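# Lay the towel flat beside the basket

## Task

Get the towel lying flat on the table as a single layer, keeping at least a finger's width from the table edge, at least two fingers' width from the basket rim, and more than a hand's width from either arm's column. The basket must end upright with its entire base resting on the table, no more than three fingers' width from its starting spot and turned roughly as it was. Finish with both grippers released and withdrawn; anything that stays in place only because the robot holds it does not count.

## Robot and tools

Robot: two arms, left_arm and right_arm, each ending in a parallel two-finger gripper. Occasionally an outside force briefly pulls on whatever a gripper holds.

Frame: every position and orientation uses one scene frame. The origin sits on the table surface midway between the arms; +z is up, +x reaches out across the table, and left_arm is mounted on the +y side. The arm names do not correspond to image sides. Positions are in metres; orientations are quaternions written w first (qw, qx, qy, qz). On a gripper, the fingers extend along its own +z axis and close along its own y axis. The reported end_effector_position is the spot between the pads, roughly 1 cm short of the fingertips. Reported hand positions can be somewhat wrong, worse when the arm reaches far.

Row layout (used by both motion tools): one flat list of 16 numbers covering both arms, always all 16 even when one arm is idle: left_arm x, y, z, qw, qx, qy, qz, opening, then right_arm x, y, z, qw, qx, qy, qz, opening. x, y, z and the quaternion are an absolute target pose for that gripper in the scene frame, not an offset. Opening runs from -1 (closed) to +1 (fully open, 0.093 m). To hold an arm still, repeat the exact pose from the last result before it stopped, plus its intended opening, in every call; to keep an orientation, reuse the same quaternion you sent rather than the drifted reported one.

execute_actions(actions): actions is a list of up to 15 actions; each action is a list of up to 15 rows, each row lasting one 1/30 s step. If an action has fewer rows, its final row repeats to fill 15 steps. An empty list simply reports state and images. Each target must lie within 0.6 m of that gripper's current position along each of the gripper's own axes, or the action is rejected for both arms; a malformed action, or a first action failing that check against the latest state, rejects the entire call.

move(target, speed, blocking): target is one 16-number row as above. Both grippers travel straight toward their poses, finishing together, over 0.5 to 10 s (cut off at 10 s). speed is the path's top speed in m/s, 0.002 to 0.5, default 0.25; rotation is capped at double that in rad/s. Openings are applied at the start. Paths ignore obstacles and the other arm, and actual motion can lag, wander, or overshoot the speed, especially near full extension. Faster contact hits harder, and aiming deeper past a contact pushes harder. With blocking=false the result comes after 0.5 s while motion continues; call wait(0) to check, and use wait or stop before sending new rows or moves. The result adds a "move:" line giving the outcome (done, off_target, moving, held, fault) and any limits: paced means the sent pose was clipped, held means a check blocked some steps (after which the arm may move much faster). An outcome naming one arm means the other finished fine. Per-gripper distance to target is listed.

wait(seconds): 0 to 10; arms keep their last command; returns early if a running move ends.
stop(): brakes a running move; it needs stopping room; fingers keep moving.
zoom_image(camera, region): region [x0, y0, x1, y1] in pixels of that camera's latest image, origin top-left, at most 504 by 504. Cameras: cam_head_left, cam_head_right, cam_high, cam_left_wrist, cam_right_wrist, all 504x504, returned in that order.
finished_scene(scene): ends the current scene, given its number, permanently; the goal must already hold and keep holding. Replying without any tool call also ends things.

Control behaviour: each step, the commanded pose is clamped to within 70 mm and 16 degrees of the measured pose, then solved by damped inverse kinematics, with position favoured over orientation. Far targets need several actions; afterwards an arm advances at most to its last clamped pose. Joint friction may leave the gripper up to about 31 mm off, and tiny commands may not move it. Elbows never fully straighten. "Hand target" lines show where the controller is currently steering each gripper. A "pose unreachable" line means a clearance check altered or blocked that arm's command. Joint limits (rad, base to tip): waist -2.618 to 3.054, shoulder 0 to 3.142, elbow 0 to 3.142, wrist pitch -1.571 to 1.571, wrist yaw -1.571 to 1.571, wrist roll -2.094 to 2.094. While you compose a reply, the robot keeps executing your last command.

Gripping: grip_measured is the finger motor's reading on the same -1..+1 scale. Pads meet near -0.94; each mm of object width adds about 0.0208; each gripper has a fixed bias of up to about 0.02. Fingers are spring-coupled, so the reading keeps moving after the pads contact something. Commanding further below the contact reading squeezes harder, up to about 50 to 62 N per pad; thin items (under about 5 mm, like cloth) get less force. Keep sending the closing number to maintain a grip. The last value in each arm's Joint positions is the pad gap in metres, valid only when nothing blocks the fingers.

Motor heat: holding loads warms motors. MOTOR HOT appears from 75 °C; at 90 °C that arm halts for 10 s; at 100 °C it loses power and drops. These show as OVER-TEMPERATURE FAULT lines.

Avoid: letting the arms collide or push on each other, dropping or slamming things, hard hits or heavy pushes, knocking the basket over or shifting it, and pushing anything off the table, which fails the task.

Each tool is called after "Emit:" in YAML: its name, and indented under it one key for each argument.

## Session

Emit:
execute_actions:
  actions: []

Scene clock: 0.00 s.
left_arm: end_effector_position=(+0.2371, +0.5256, +0.2241) grip_measured=+1.000 end_effector_quat_wxyz=(-0.280, +0.849, -0.324, +0.309) | right_arm: end_effector_position=(+0.3542, -0.5431, +0.2064) grip_measured=+0.996 end_effector_quat_wxyz=(+0.215, -0.211, +0.953, +0.046)
Joint positions: left_arm=[ 1.072  1.12   1.018 -0.679  0.385 -1.685  0.093] | right_arm=[-0.521  1.949  1.998 -1.411 -0.393 -1.071  0.093]
Joint velocities: left_arm=[-0.002 -0.002 -0.002  0.051 -0.022 -0.037  0.   ] | right_arm=[-0.002  0.002 -0.017 -0.037 -0.022 -0.095  0.   ]
Motor temperatures (°C, as the motors report them): left_arm=[27 28 27 29 29 30] | right_arm=[27 27 30 30 27 31]
Hand target (left_arm): +0.237, +0.526, +0.224; -0.280, +0.849, -0.324, +0.309
Hand target (right_arm): +0.354, -0.543, +0.206; +0.215, -0.211, +0.953, +0.046

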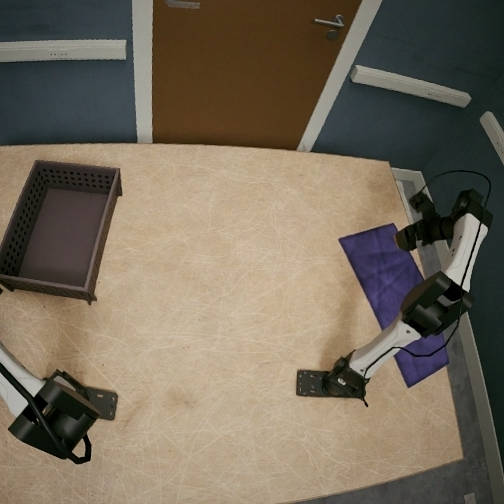

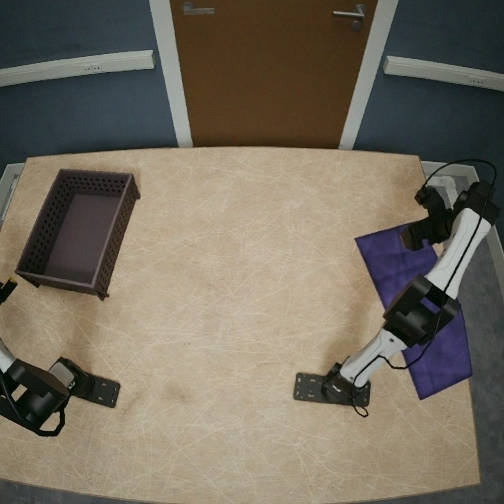

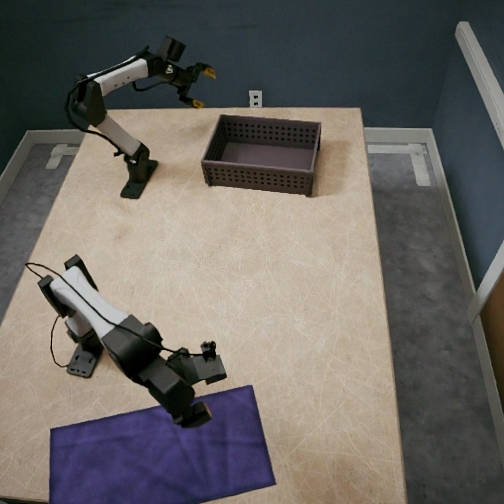

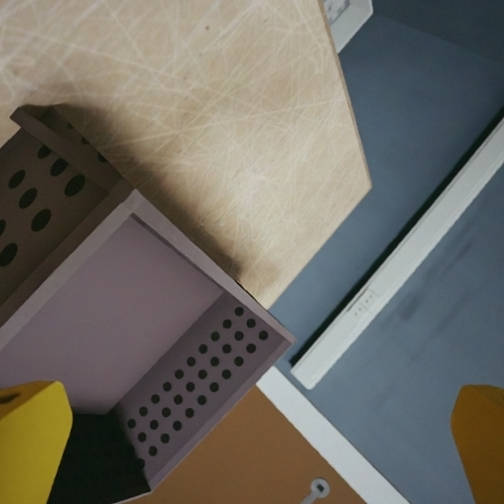

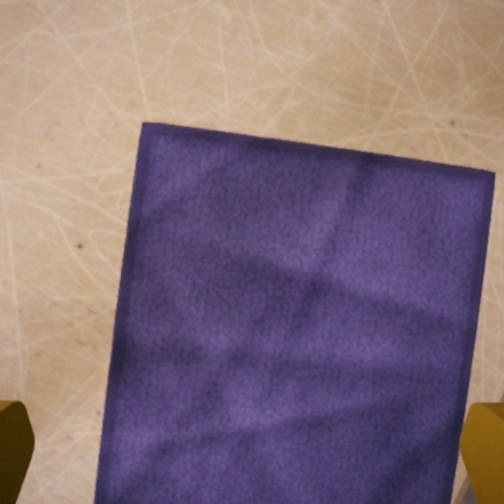

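Emit:
zoom_image:
  camera: "cam_head_right"
  region: [300, 150, 504, 450]

Emit:
move:
  target: [0.2371,0.5256,0.2241,-0.28,0.849,-0.324,0.309,1,0.40,-0.25,0.30,0.0,0.0,1,0,1]

Region (300, 150, 504, 450) of cam_head_right's 504x504 image, scaled by 1.680, with more detail than that image has; it fills the left 343 columns of this view, and the rest is white.

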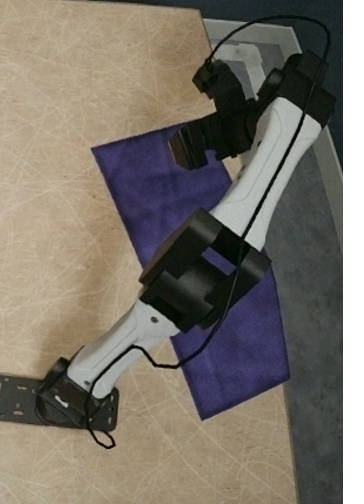

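Scene clock: 2.40 s.
left_arm: end_effector_position=(+0.2371, +0.5256, +0.2241) grip_measured=+1.000 end_effector_quat_wxyz=(-0.280, +0.849, -0.324, +0.309) | right_arm: end_effector_position=(+0.3938, -0.2483, +0.2984) grip_measured=+0.996 end_effector_quat_wxyz=(+0.211, -0.016, +0.977, +0.038)
Joint positions: left_arm=[ 1.072  1.12   1.018 -0.679  0.385 -1.685  0.093] | right_arm=[ 0.386  1.906  2.331 -1.563  0.015  0.192  0.093]
Joint velocities: left_arm=[-0.012  0.002 -0.017  0.007 -0.051  0.11   0.   ] | right_arm=[-0.007 -0.012  0.002  0.007  0.037 -0.037 -0.   ]
Motor temperatures (°C, as the motors report them): left_arm=[27 28 28 30 29 30] | right_arm=[27 28 30 31 27 31]
Hand target (left_arm): +0.237, +0.526, +0.224; -0.280, +0.849, -0.324, +0.309
Hand target (right_arm): +0.396, -0.251, +0.299; +0.211, -0.008, +0.977, +0.036
Off the commanded pose (left_arm): 0.000 m, 0 deg.
Off the commanded pose (right_arm): 0.007 m, 25 deg; orientation clipped at the last step of the last action.
joint sent to its limit (right arm) — the command would take joint 4 (wrist pitch) past its lower limit, so that joint was sent only as far as its limit.
move: off_target (right_arm); limits=paced

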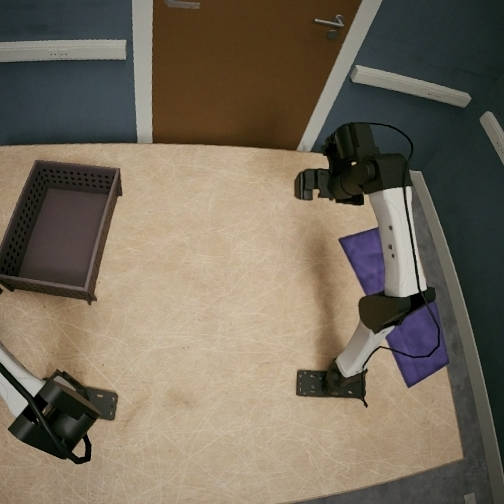

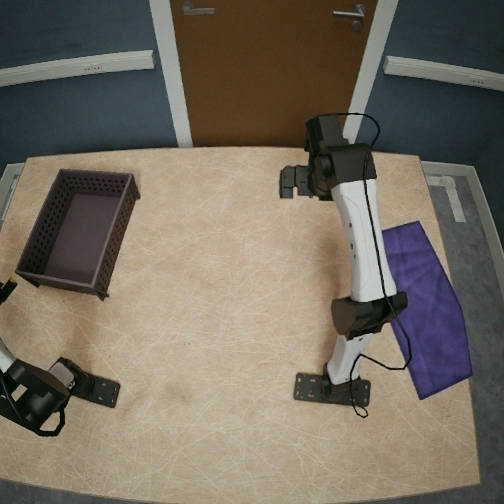

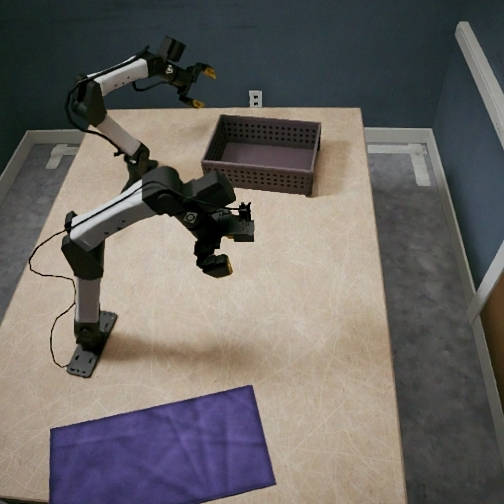

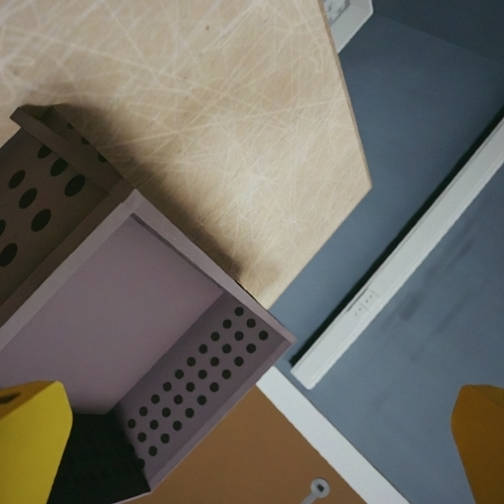

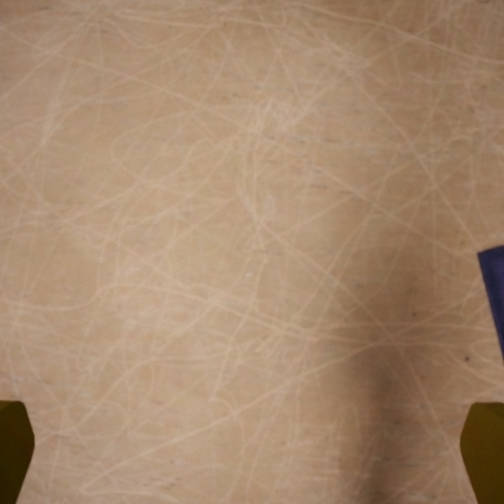

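Emit:
move:
  target: [0.2371,0.5256,0.2241,-0.28,0.849,-0.324,0.309,1,0.22,-0.50,0.34,0.0,-0.707,0.707,0,1]

Scene clock: 7.10 s.
left_arm: end_effector_position=(+0.2371, +0.5256, +0.2241) grip_measured=+1.000 end_effector_quat_wxyz=(-0.280, +0.849, -0.324, +0.309) | right_arm: end_effector_position=(+0.2292, -0.5078, +0.3391) grip_measured=+0.996 end_effector_quat_wxyz=(-0.065, +0.642, -0.721, +0.251)
Joint positions: left_arm=[ 1.072  1.12   1.018 -0.679  0.385 -1.685  0.093] | right_arm=[-0.49   1.433  1.953 -1.567 -0.028 -2.094  0.093]
Joint velocities: left_arm=[-0.002  0.007  0.022 -0.007  0.007 -0.007  0.   ] | right_arm=[ 0.037  0.007 -0.012 -0.037  0.066  0.037  0.   ]
Motor temperatures (°C, as the motors report them): left_arm=[27 29 29 31 29 30] | right_arm=[27 29 30 31 27 31]
Hand target (left_arm): +0.237, +0.526, +0.224; -0.280, +0.849, -0.324, +0.309
Hand target (right_arm): +0.226, -0.504, +0.340; +0.059, -0.648, +0.716, -0.254
Off the commanded pose (left_arm): 0.000 m, 0 deg.
Off the commanded pose (right_arm): 0.012 m, 31 deg; orientation clipped at the last step of the last action.
joint sent to its limit (right arm) — the command would take joint 4 (wrist pitch) past its lower limit and joint 6 (wrist roll) past its lower limit, so those joints were sent only as far as their limits.
move: off_target (right_arm); limits=paced

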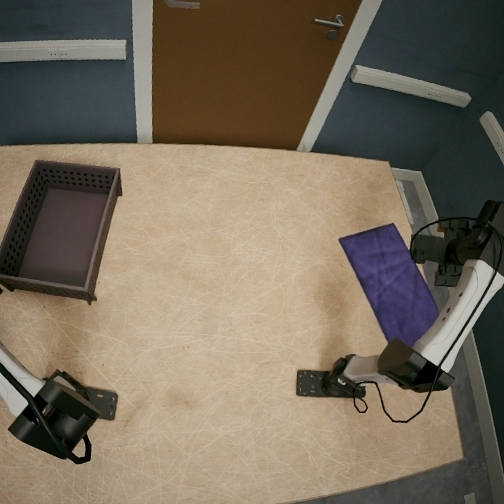

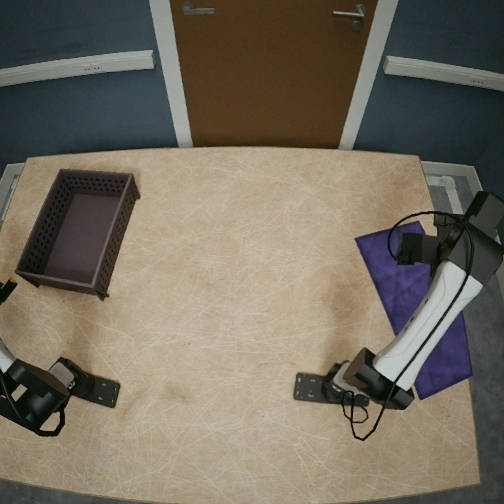

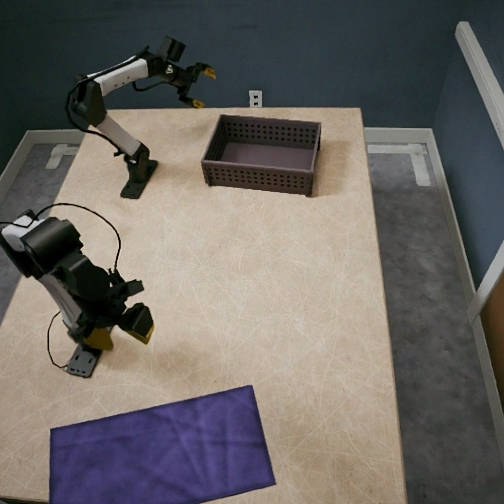

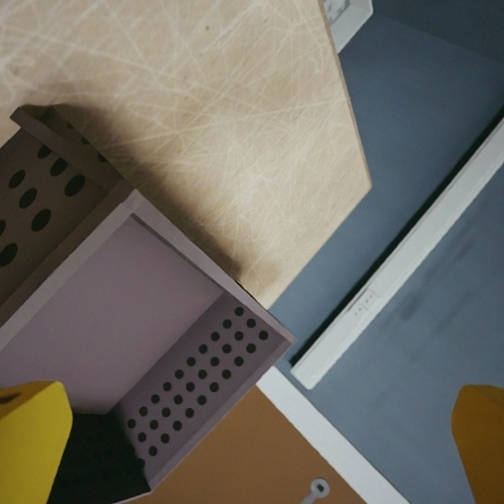

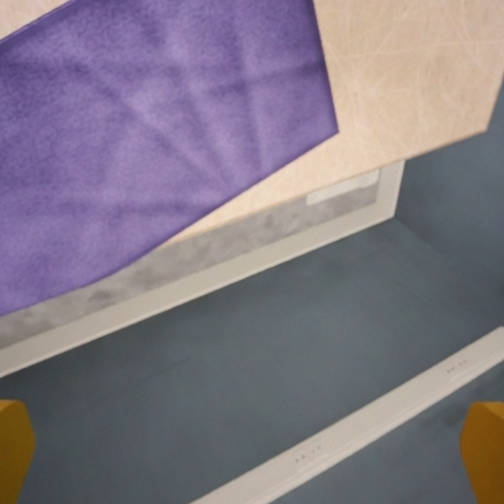

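Emit:
zoom_image:
  camera: "cam_high"
  region: [30, 370, 300, 504]

Emit:
move:
  target: [0.2371,0.5256,0.2241,-0.28,0.849,-0.324,0.309,1,0.38,-0.42,0.12,0.0,0.0,1,0,1]

Region (30, 370, 300, 504) of cam_high's 504x504 image, scaled by 1.867, with more detail than that image has; it fills the top 250 rows of this view, and the rest is white.

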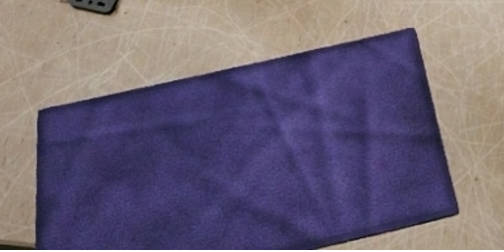

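Scene clock: 11.10 s.
left_arm: end_effector_position=(+0.2371, +0.5256, +0.2241) grip_measured=+1.000 end_effector_quat_wxyz=(-0.280, +0.849, -0.324, +0.309) | right_arm: end_effector_position=(+0.3637, -0.4204, +0.1189) grip_measured=+0.996 end_effector_quat_wxyz=(-0.014, +0.003, +1.000, -0.006)
Joint positions: left_arm=[ 1.072  1.12   1.018 -0.679  0.385 -1.685  0.093] | right_arm=[-0.055  2.001  1.791 -1.387  0.017 -0.206  0.093]
Joint velocities: left_arm=[-0.012 -0.027 -0.007  0.007 -0.051  0.007  0.   ] | right_arm=[ 0.007  0.002 -0.012  0.007 -0.022  0.022  0.   ]
Motor temperatures (°C, as the motors report them): left_arm=[27 29 30 32 29 30] | right_arm=[27 29 31 31 27 31]
Hand target (left_arm): +0.237, +0.526, +0.224; -0.280, +0.849, -0.324, +0.309
Hand target (right_arm): +0.373, -0.416, +0.120; -0.003, +0.002, +1.000, -0.003
Off the commanded pose (left_arm): 0.000 m, 0 deg.
Off the commanded pose (right_arm): 0.016 m, 2 deg.
move: off_target (right_arm)

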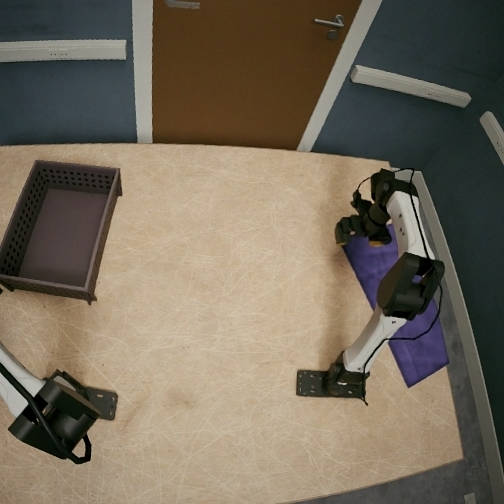

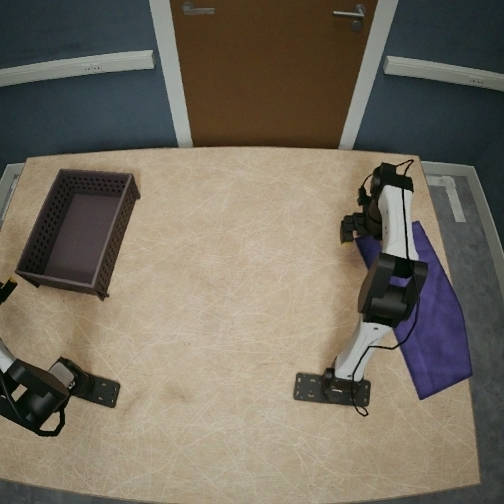

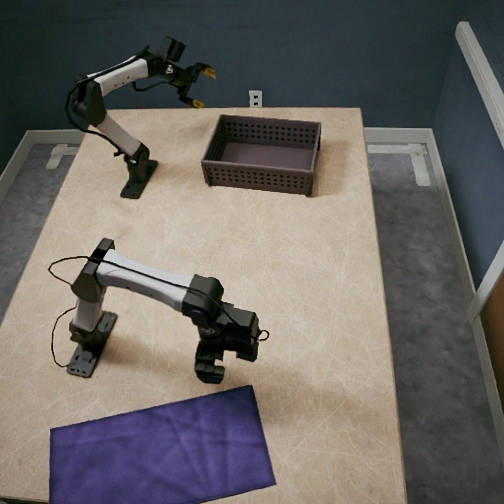

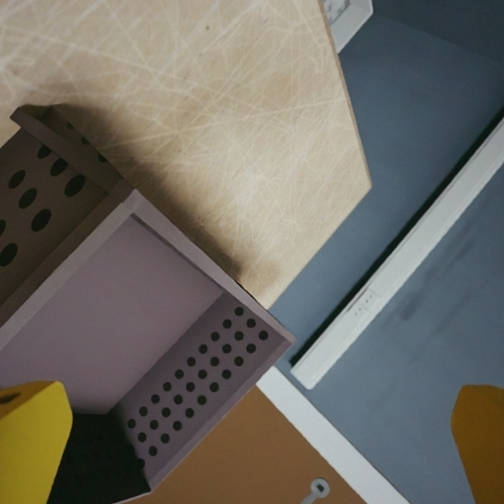

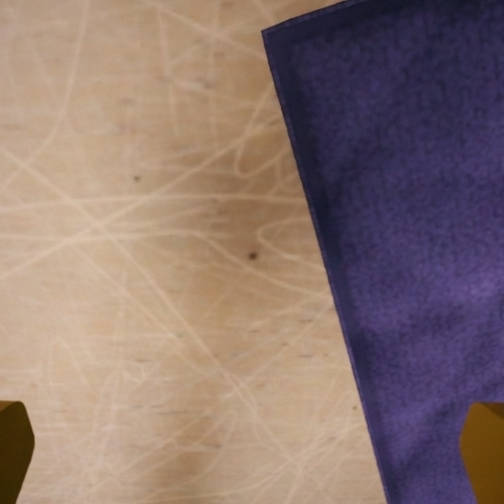

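Emit:
move:
  target: [0.2371,0.5256,0.2241,-0.28,0.849,-0.324,0.309,1,0.375,-0.47,0.03,0.0,0.0,1,0,0.2]
  speed: 0.15

Scene clock: 12.60 s.
left_arm: end_effector_position=(+0.2371, +0.5256, +0.2241) grip_measured=+1.000 end_effector_quat_wxyz=(-0.280, +0.849, -0.324, +0.309) | right_arm: end_effector_position=(+0.3786, -0.4686, +0.0391) grip_measured=+0.202 end_effector_quat_wxyz=(+0.008, -0.000, +1.000, -0.006)
Joint positions: left_arm=[ 1.072  1.12   1.018 -0.679  0.385 -1.685  0.093] | right_arm=[-0.169  2.101  1.622 -1.072  0.006 -0.327  0.055]
Joint velocities: left_arm=[ 0.012 -0.007 -0.002  0.051  0.022  0.095  0.   ] | right_arm=[ 0.027 -0.007  0.002  0.066 -0.051 -0.022 -0.001]
Motor temperatures (°C, as the motors report them): left_arm=[27 29 30 33 29 30] | right_arm=[27 29 31 31 27 31]
Hand target (left_arm): +0.237, +0.526, +0.224; -0.280, +0.849, -0.324, +0.309
Hand target (right_arm): +0.374, -0.469, +0.030; +0.001, -0.000, +1.000, +0.002
Off the commanded pose (left_arm): 0.000 m, 0 deg.
Off the commanded pose (right_arm): 0.010 m, 1 deg.
move: done

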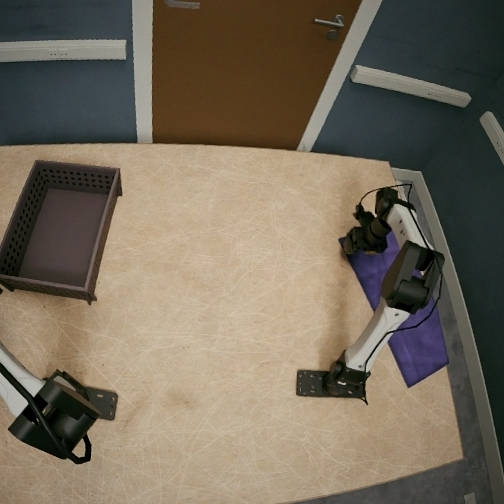

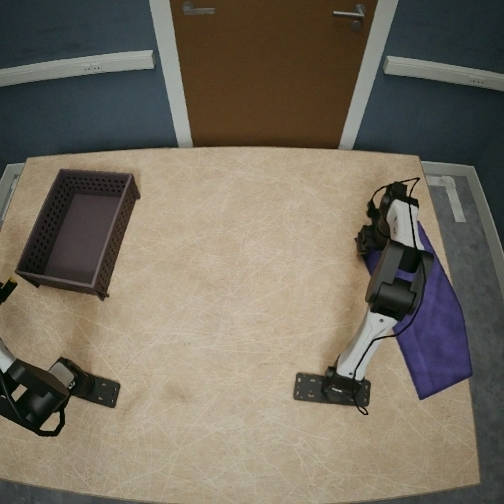

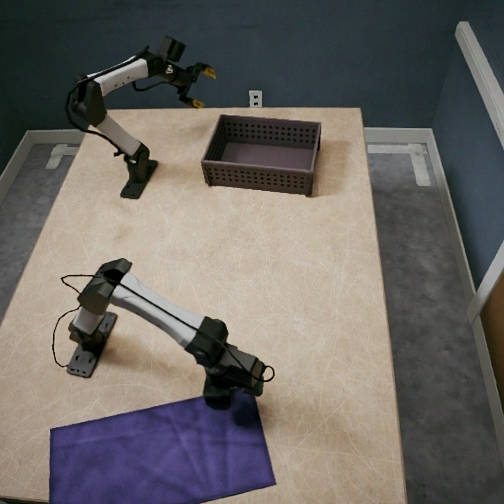

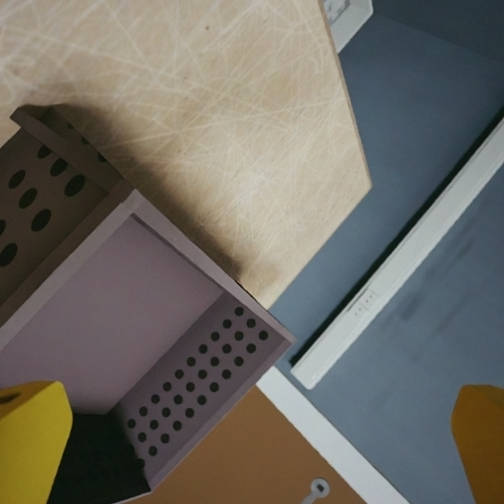

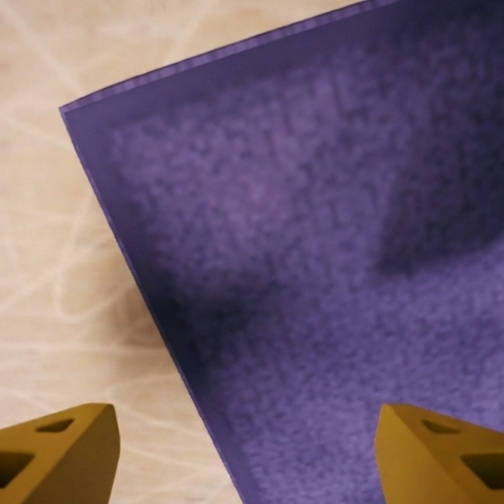

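Emit:
move:
  target: [0.2371,0.5256,0.2241,-0.28,0.849,-0.324,0.309,1,0.375,-0.47,-0.005,0.0,0.0,1,0,0.2]
  speed: 0.08

Emit:
move:
  target: [0.2371,0.5256,0.2241,-0.28,0.849,-0.324,0.309,1,0.375,-0.47,-0.005,0.0,0.0,1,0,-1]

Emit:
move:
  target: [0.2371,0.5256,0.2241,-0.28,0.849,-0.324,0.309,1,0.375,-0.42,0.08,0.0,0.0,1,0,-1]
  speed: 0.1

Scene clock: 13.63 s.
left_arm: end_effector_position=(+0.2371, +0.5256, +0.2241) grip_measured=+1.000 end_effector_quat_wxyz=(-0.280, +0.849, -0.324, +0.309) | right_arm: end_effector_position=(+0.3778, -0.4683, +0.0076) grip_measured=+0.202 end_effector_quat_wxyz=(+0.005, -0.001, +1.000, -0.005)
Joint positions: left_arm=[ 1.072  1.12   1.018 -0.679  0.385 -1.685  0.093] | right_arm=[-0.169  2.14   1.552 -0.97   0.006 -0.328  0.055]
Joint velocities: left_arm=[ 0.022  0.002  0.002  0.022 -0.037  0.051  0.   ] | right_arm=[ 0.002 -0.012  0.007  0.037  0.022 -0.007  0.   ]
Motor temperatures (°C, as the motors report them): left_arm=[27 29 30 33 29 30] | right_arm=[27 30 31 31 27 31]
Hand target (left_arm): +0.237, +0.526, +0.224; -0.280, +0.849, -0.324, +0.309
Hand target (right_arm): +0.374, -0.470, -0.004; +0.000, +0.000, +1.000, +0.000
Off the commanded pose (left_arm): 0.000 m, 0 deg.
Off the commanded pose (right_arm): 0.013 m, 1 deg.
move: off_target (right_arm)

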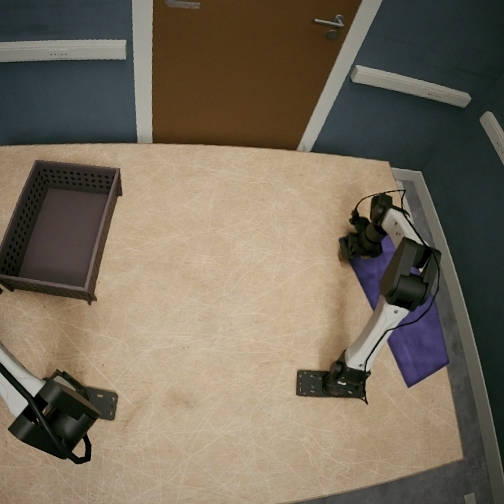

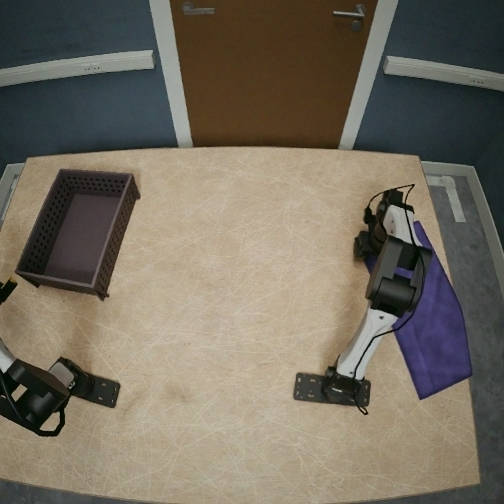

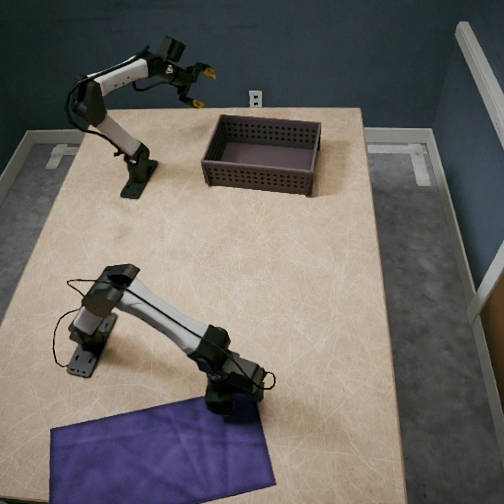

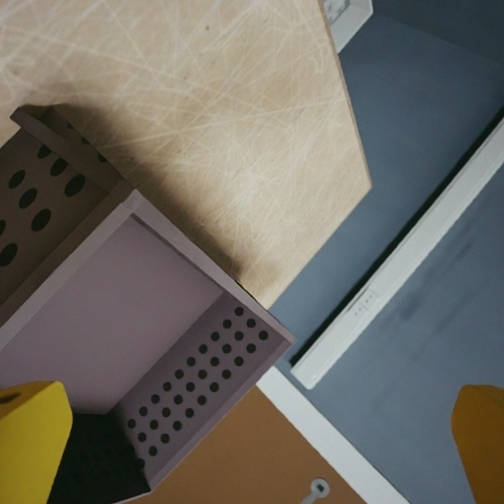

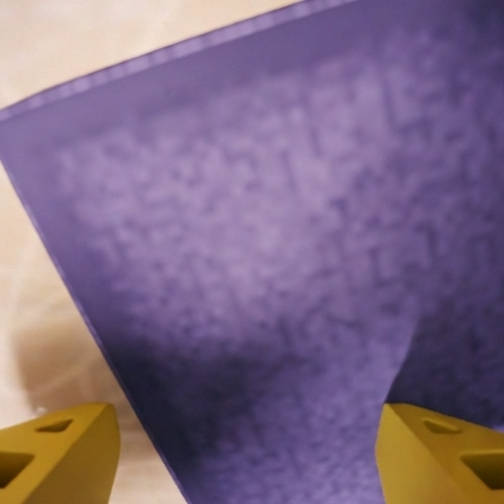

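Scene clock: 14.33 s.
left_arm: end_effector_position=(+0.2371, +0.5256, +0.2241) grip_measured=+1.000 end_effector_quat_wxyz=(-0.280, +0.849, -0.324, +0.309) | right_arm: end_effector_position=(+0.3783, -0.4712, +0.0077) grip_measured=-0.984 end_effector_quat_wxyz=(+0.005, -0.002, +1.000, -0.013)
Joint positions: left_arm=[ 1.072  1.12   1.018 -0.679  0.385 -1.685  0.093] | right_arm=[-0.169  2.14   1.552 -0.964  0.021 -0.331  0.   ]
Joint velocities: left_arm=[-0.012 -0.002  0.002  0.007  0.007  0.037  0.   ] | right_arm=[ 0.002  0.012 -0.002  0.037 -0.007  0.037  0.   ]
Motor temperatures (°C, as the motors report them): left_arm=[27 29 30 33 29 30] | right_arm=[27 30 31 31 27 31]
Hand target (left_arm): +0.237, +0.526, +0.224; -0.280, +0.849, -0.324, +0.309
Hand target (right_arm): +0.375, -0.470, -0.005; -0.000, +0.000, +1.000, +0.000
Off the commanded pose (left_arm): 0.000 m, 0 deg.
Off the commanded pose (right_arm): 0.013 m, 2 deg.
move: off_target (right_arm)

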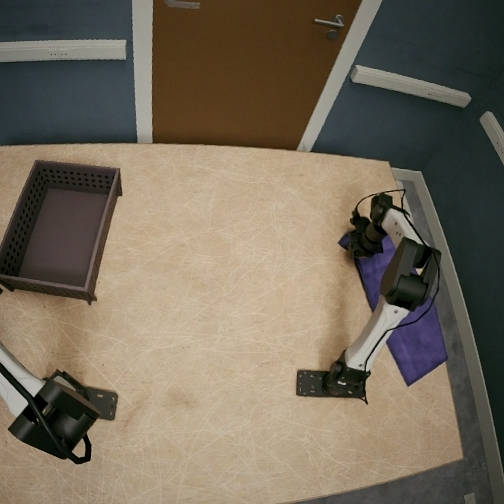

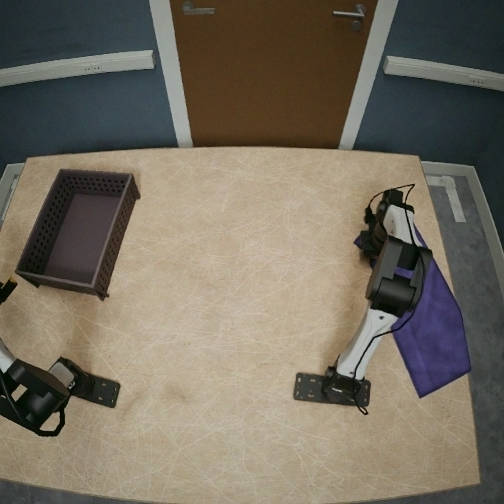

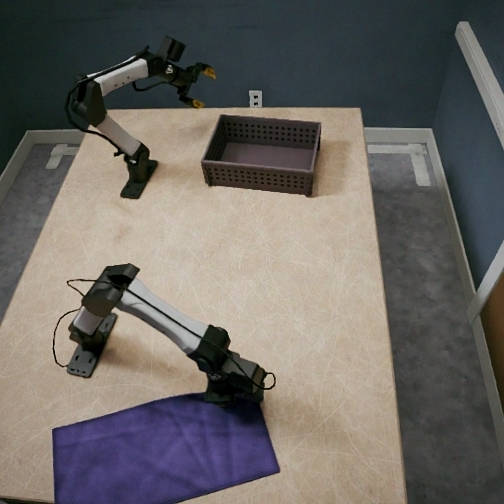

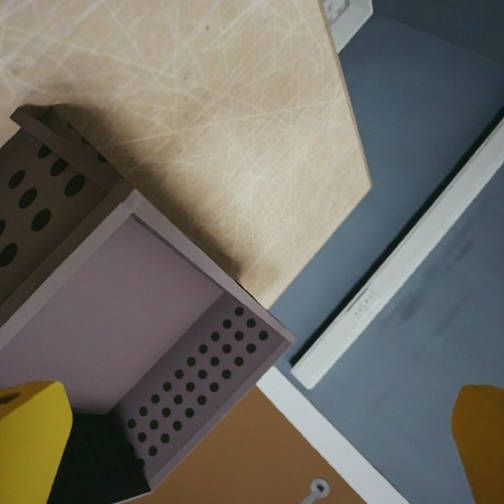

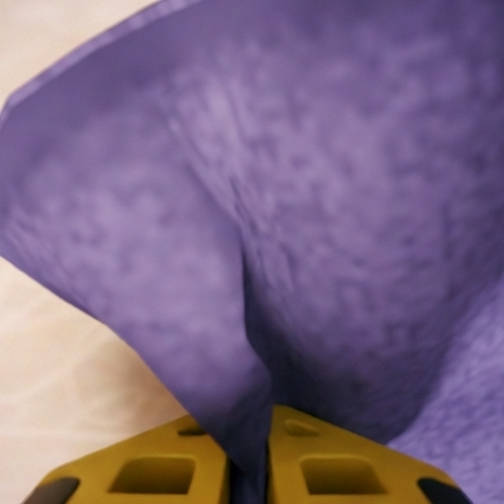

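Scene clock: 15.73 s.
left_arm: end_effector_position=(+0.2371, +0.5256, +0.2241) grip_measured=+1.000 end_effector_quat_wxyz=(-0.280, +0.849, -0.324, +0.309) | right_arm: end_effector_position=(+0.3706, -0.4253, +0.0693) grip_measured=-0.984 end_effector_quat_wxyz=(-0.012, +0.001, +1.000, -0.003)
Joint positions: left_arm=[ 1.072  1.12   1.018 -0.679  0.385 -1.685  0.093] | right_arm=[-0.067  2.042  1.654 -1.206  0.011 -0.222  0.   ]
Joint velocities: left_arm=[-0.017 -0.012  0.002 -0.037  0.007  0.007  0.   ] | right_arm=[ 0.017 -0.002 -0.017 -0.007 -0.022  0.095  0.   ]
Motor temperatures (°C, as the motors report them): left_arm=[27 29 31 33 29 30] | right_arm=[27 31 31 31 27 31]
Hand target (left_arm): +0.237, +0.526, +0.224; -0.280, +0.849, -0.324, +0.309
Hand target (right_arm): +0.375, -0.421, +0.080; -0.001, +0.000, +1.000, -0.001
Off the commanded pose (left_arm): 0.000 m, 0 deg.
Off the commanded pose (right_arm): 0.013 m, 1 deg.
move: off_target (right_arm)

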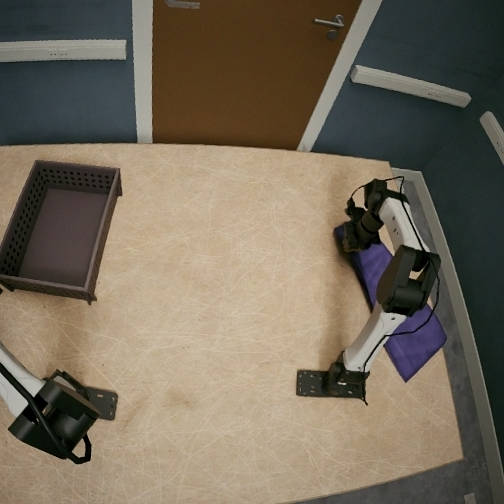

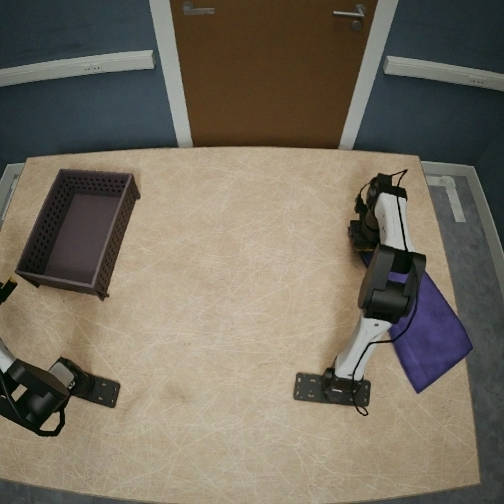

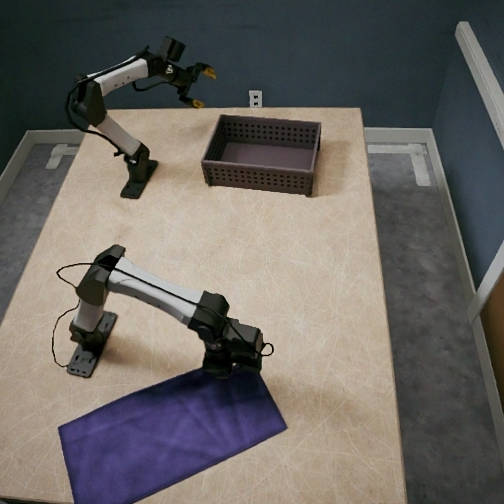

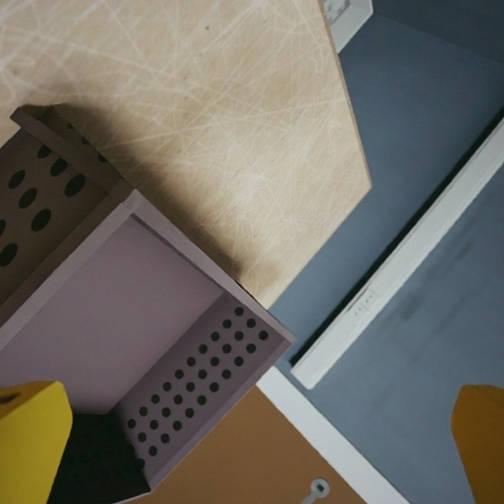

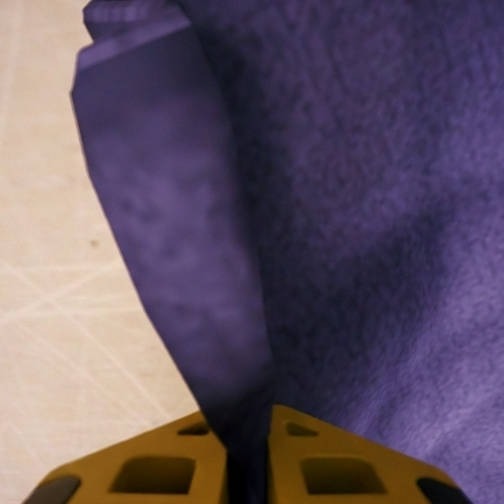

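Emit:
move:
  target: [0.2371,0.5256,0.2241,-0.28,0.849,-0.324,0.309,1,0.55,-0.15,0.04,0.0,0.0,1,0,-1]
  speed: 0.15

Scene clock: 19.00 s.
left_arm: end_effector_position=(+0.2371, +0.5256, +0.2241) grip_measured=+1.000 end_effector_quat_wxyz=(-0.280, +0.849, -0.324, +0.309) | right_arm: end_effector_position=(+0.5401, -0.1538, +0.0369) grip_measured=-0.984 end_effector_quat_wxyz=(+0.125, -0.005, +0.991, +0.036)
Joint positions: left_arm=[ 1.072  1.12   1.018 -0.679  0.385 -1.685  0.093] | right_arm=[ 0.488  2.793  2.824 -1.34   0.012  0.319  0.   ]
Joint velocities: left_arm=[-0.007  0.007 -0.007 -0.066  0.022 -0.007  0.   ] | right_arm=[ 0.007 -0.012  0.002 -0.022 -0.007  0.037  0.   ]
Motor temperatures (°C, as the motors report them): left_arm=[27 29 31 34 29 30] | right_arm=[27 32 32 31 27 31]
Hand target (left_arm): +0.237, +0.526, +0.224; -0.280, +0.849, -0.324, +0.309
Hand target (right_arm): +0.546, -0.150, +0.037; +0.138, -0.003, +0.990, +0.039
Off the commanded pose (left_arm): 0.000 m, 0 deg.
Off the commanded pose (right_arm): 0.011 m, 15 deg.
elbow stopped short (right arm): the move would have taken joint 3 (elbow) straighter than the controller allows; a more bent joint 3 avoids this.
move: off_target (right_arm)

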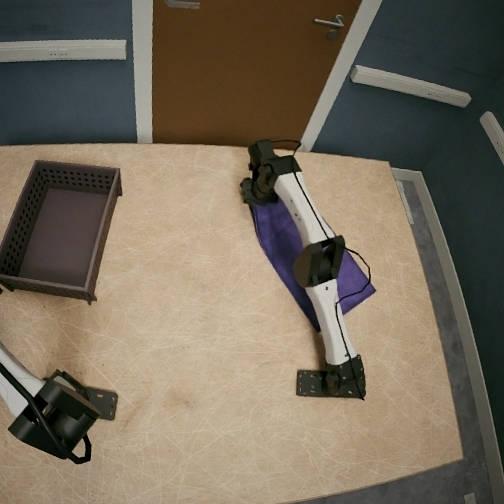

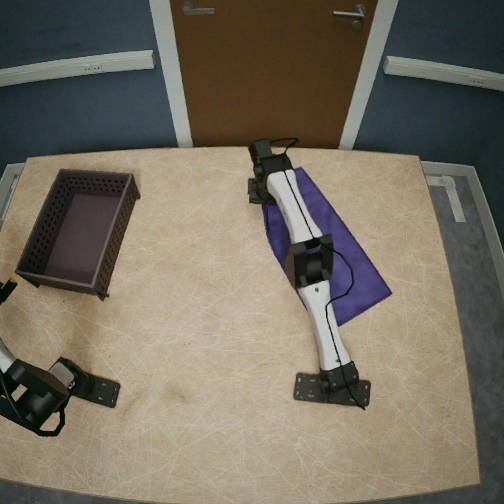

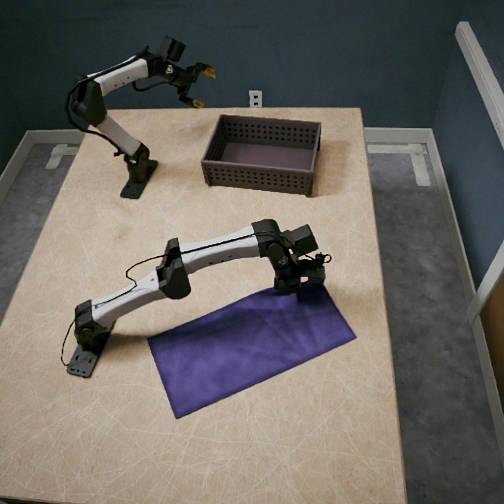

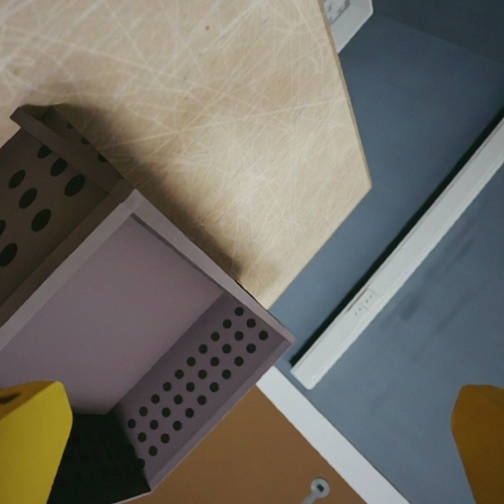

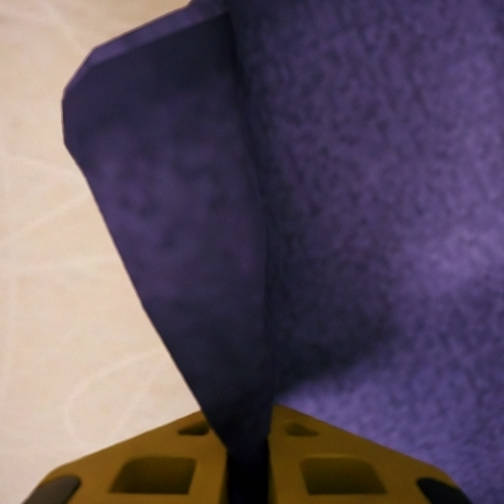

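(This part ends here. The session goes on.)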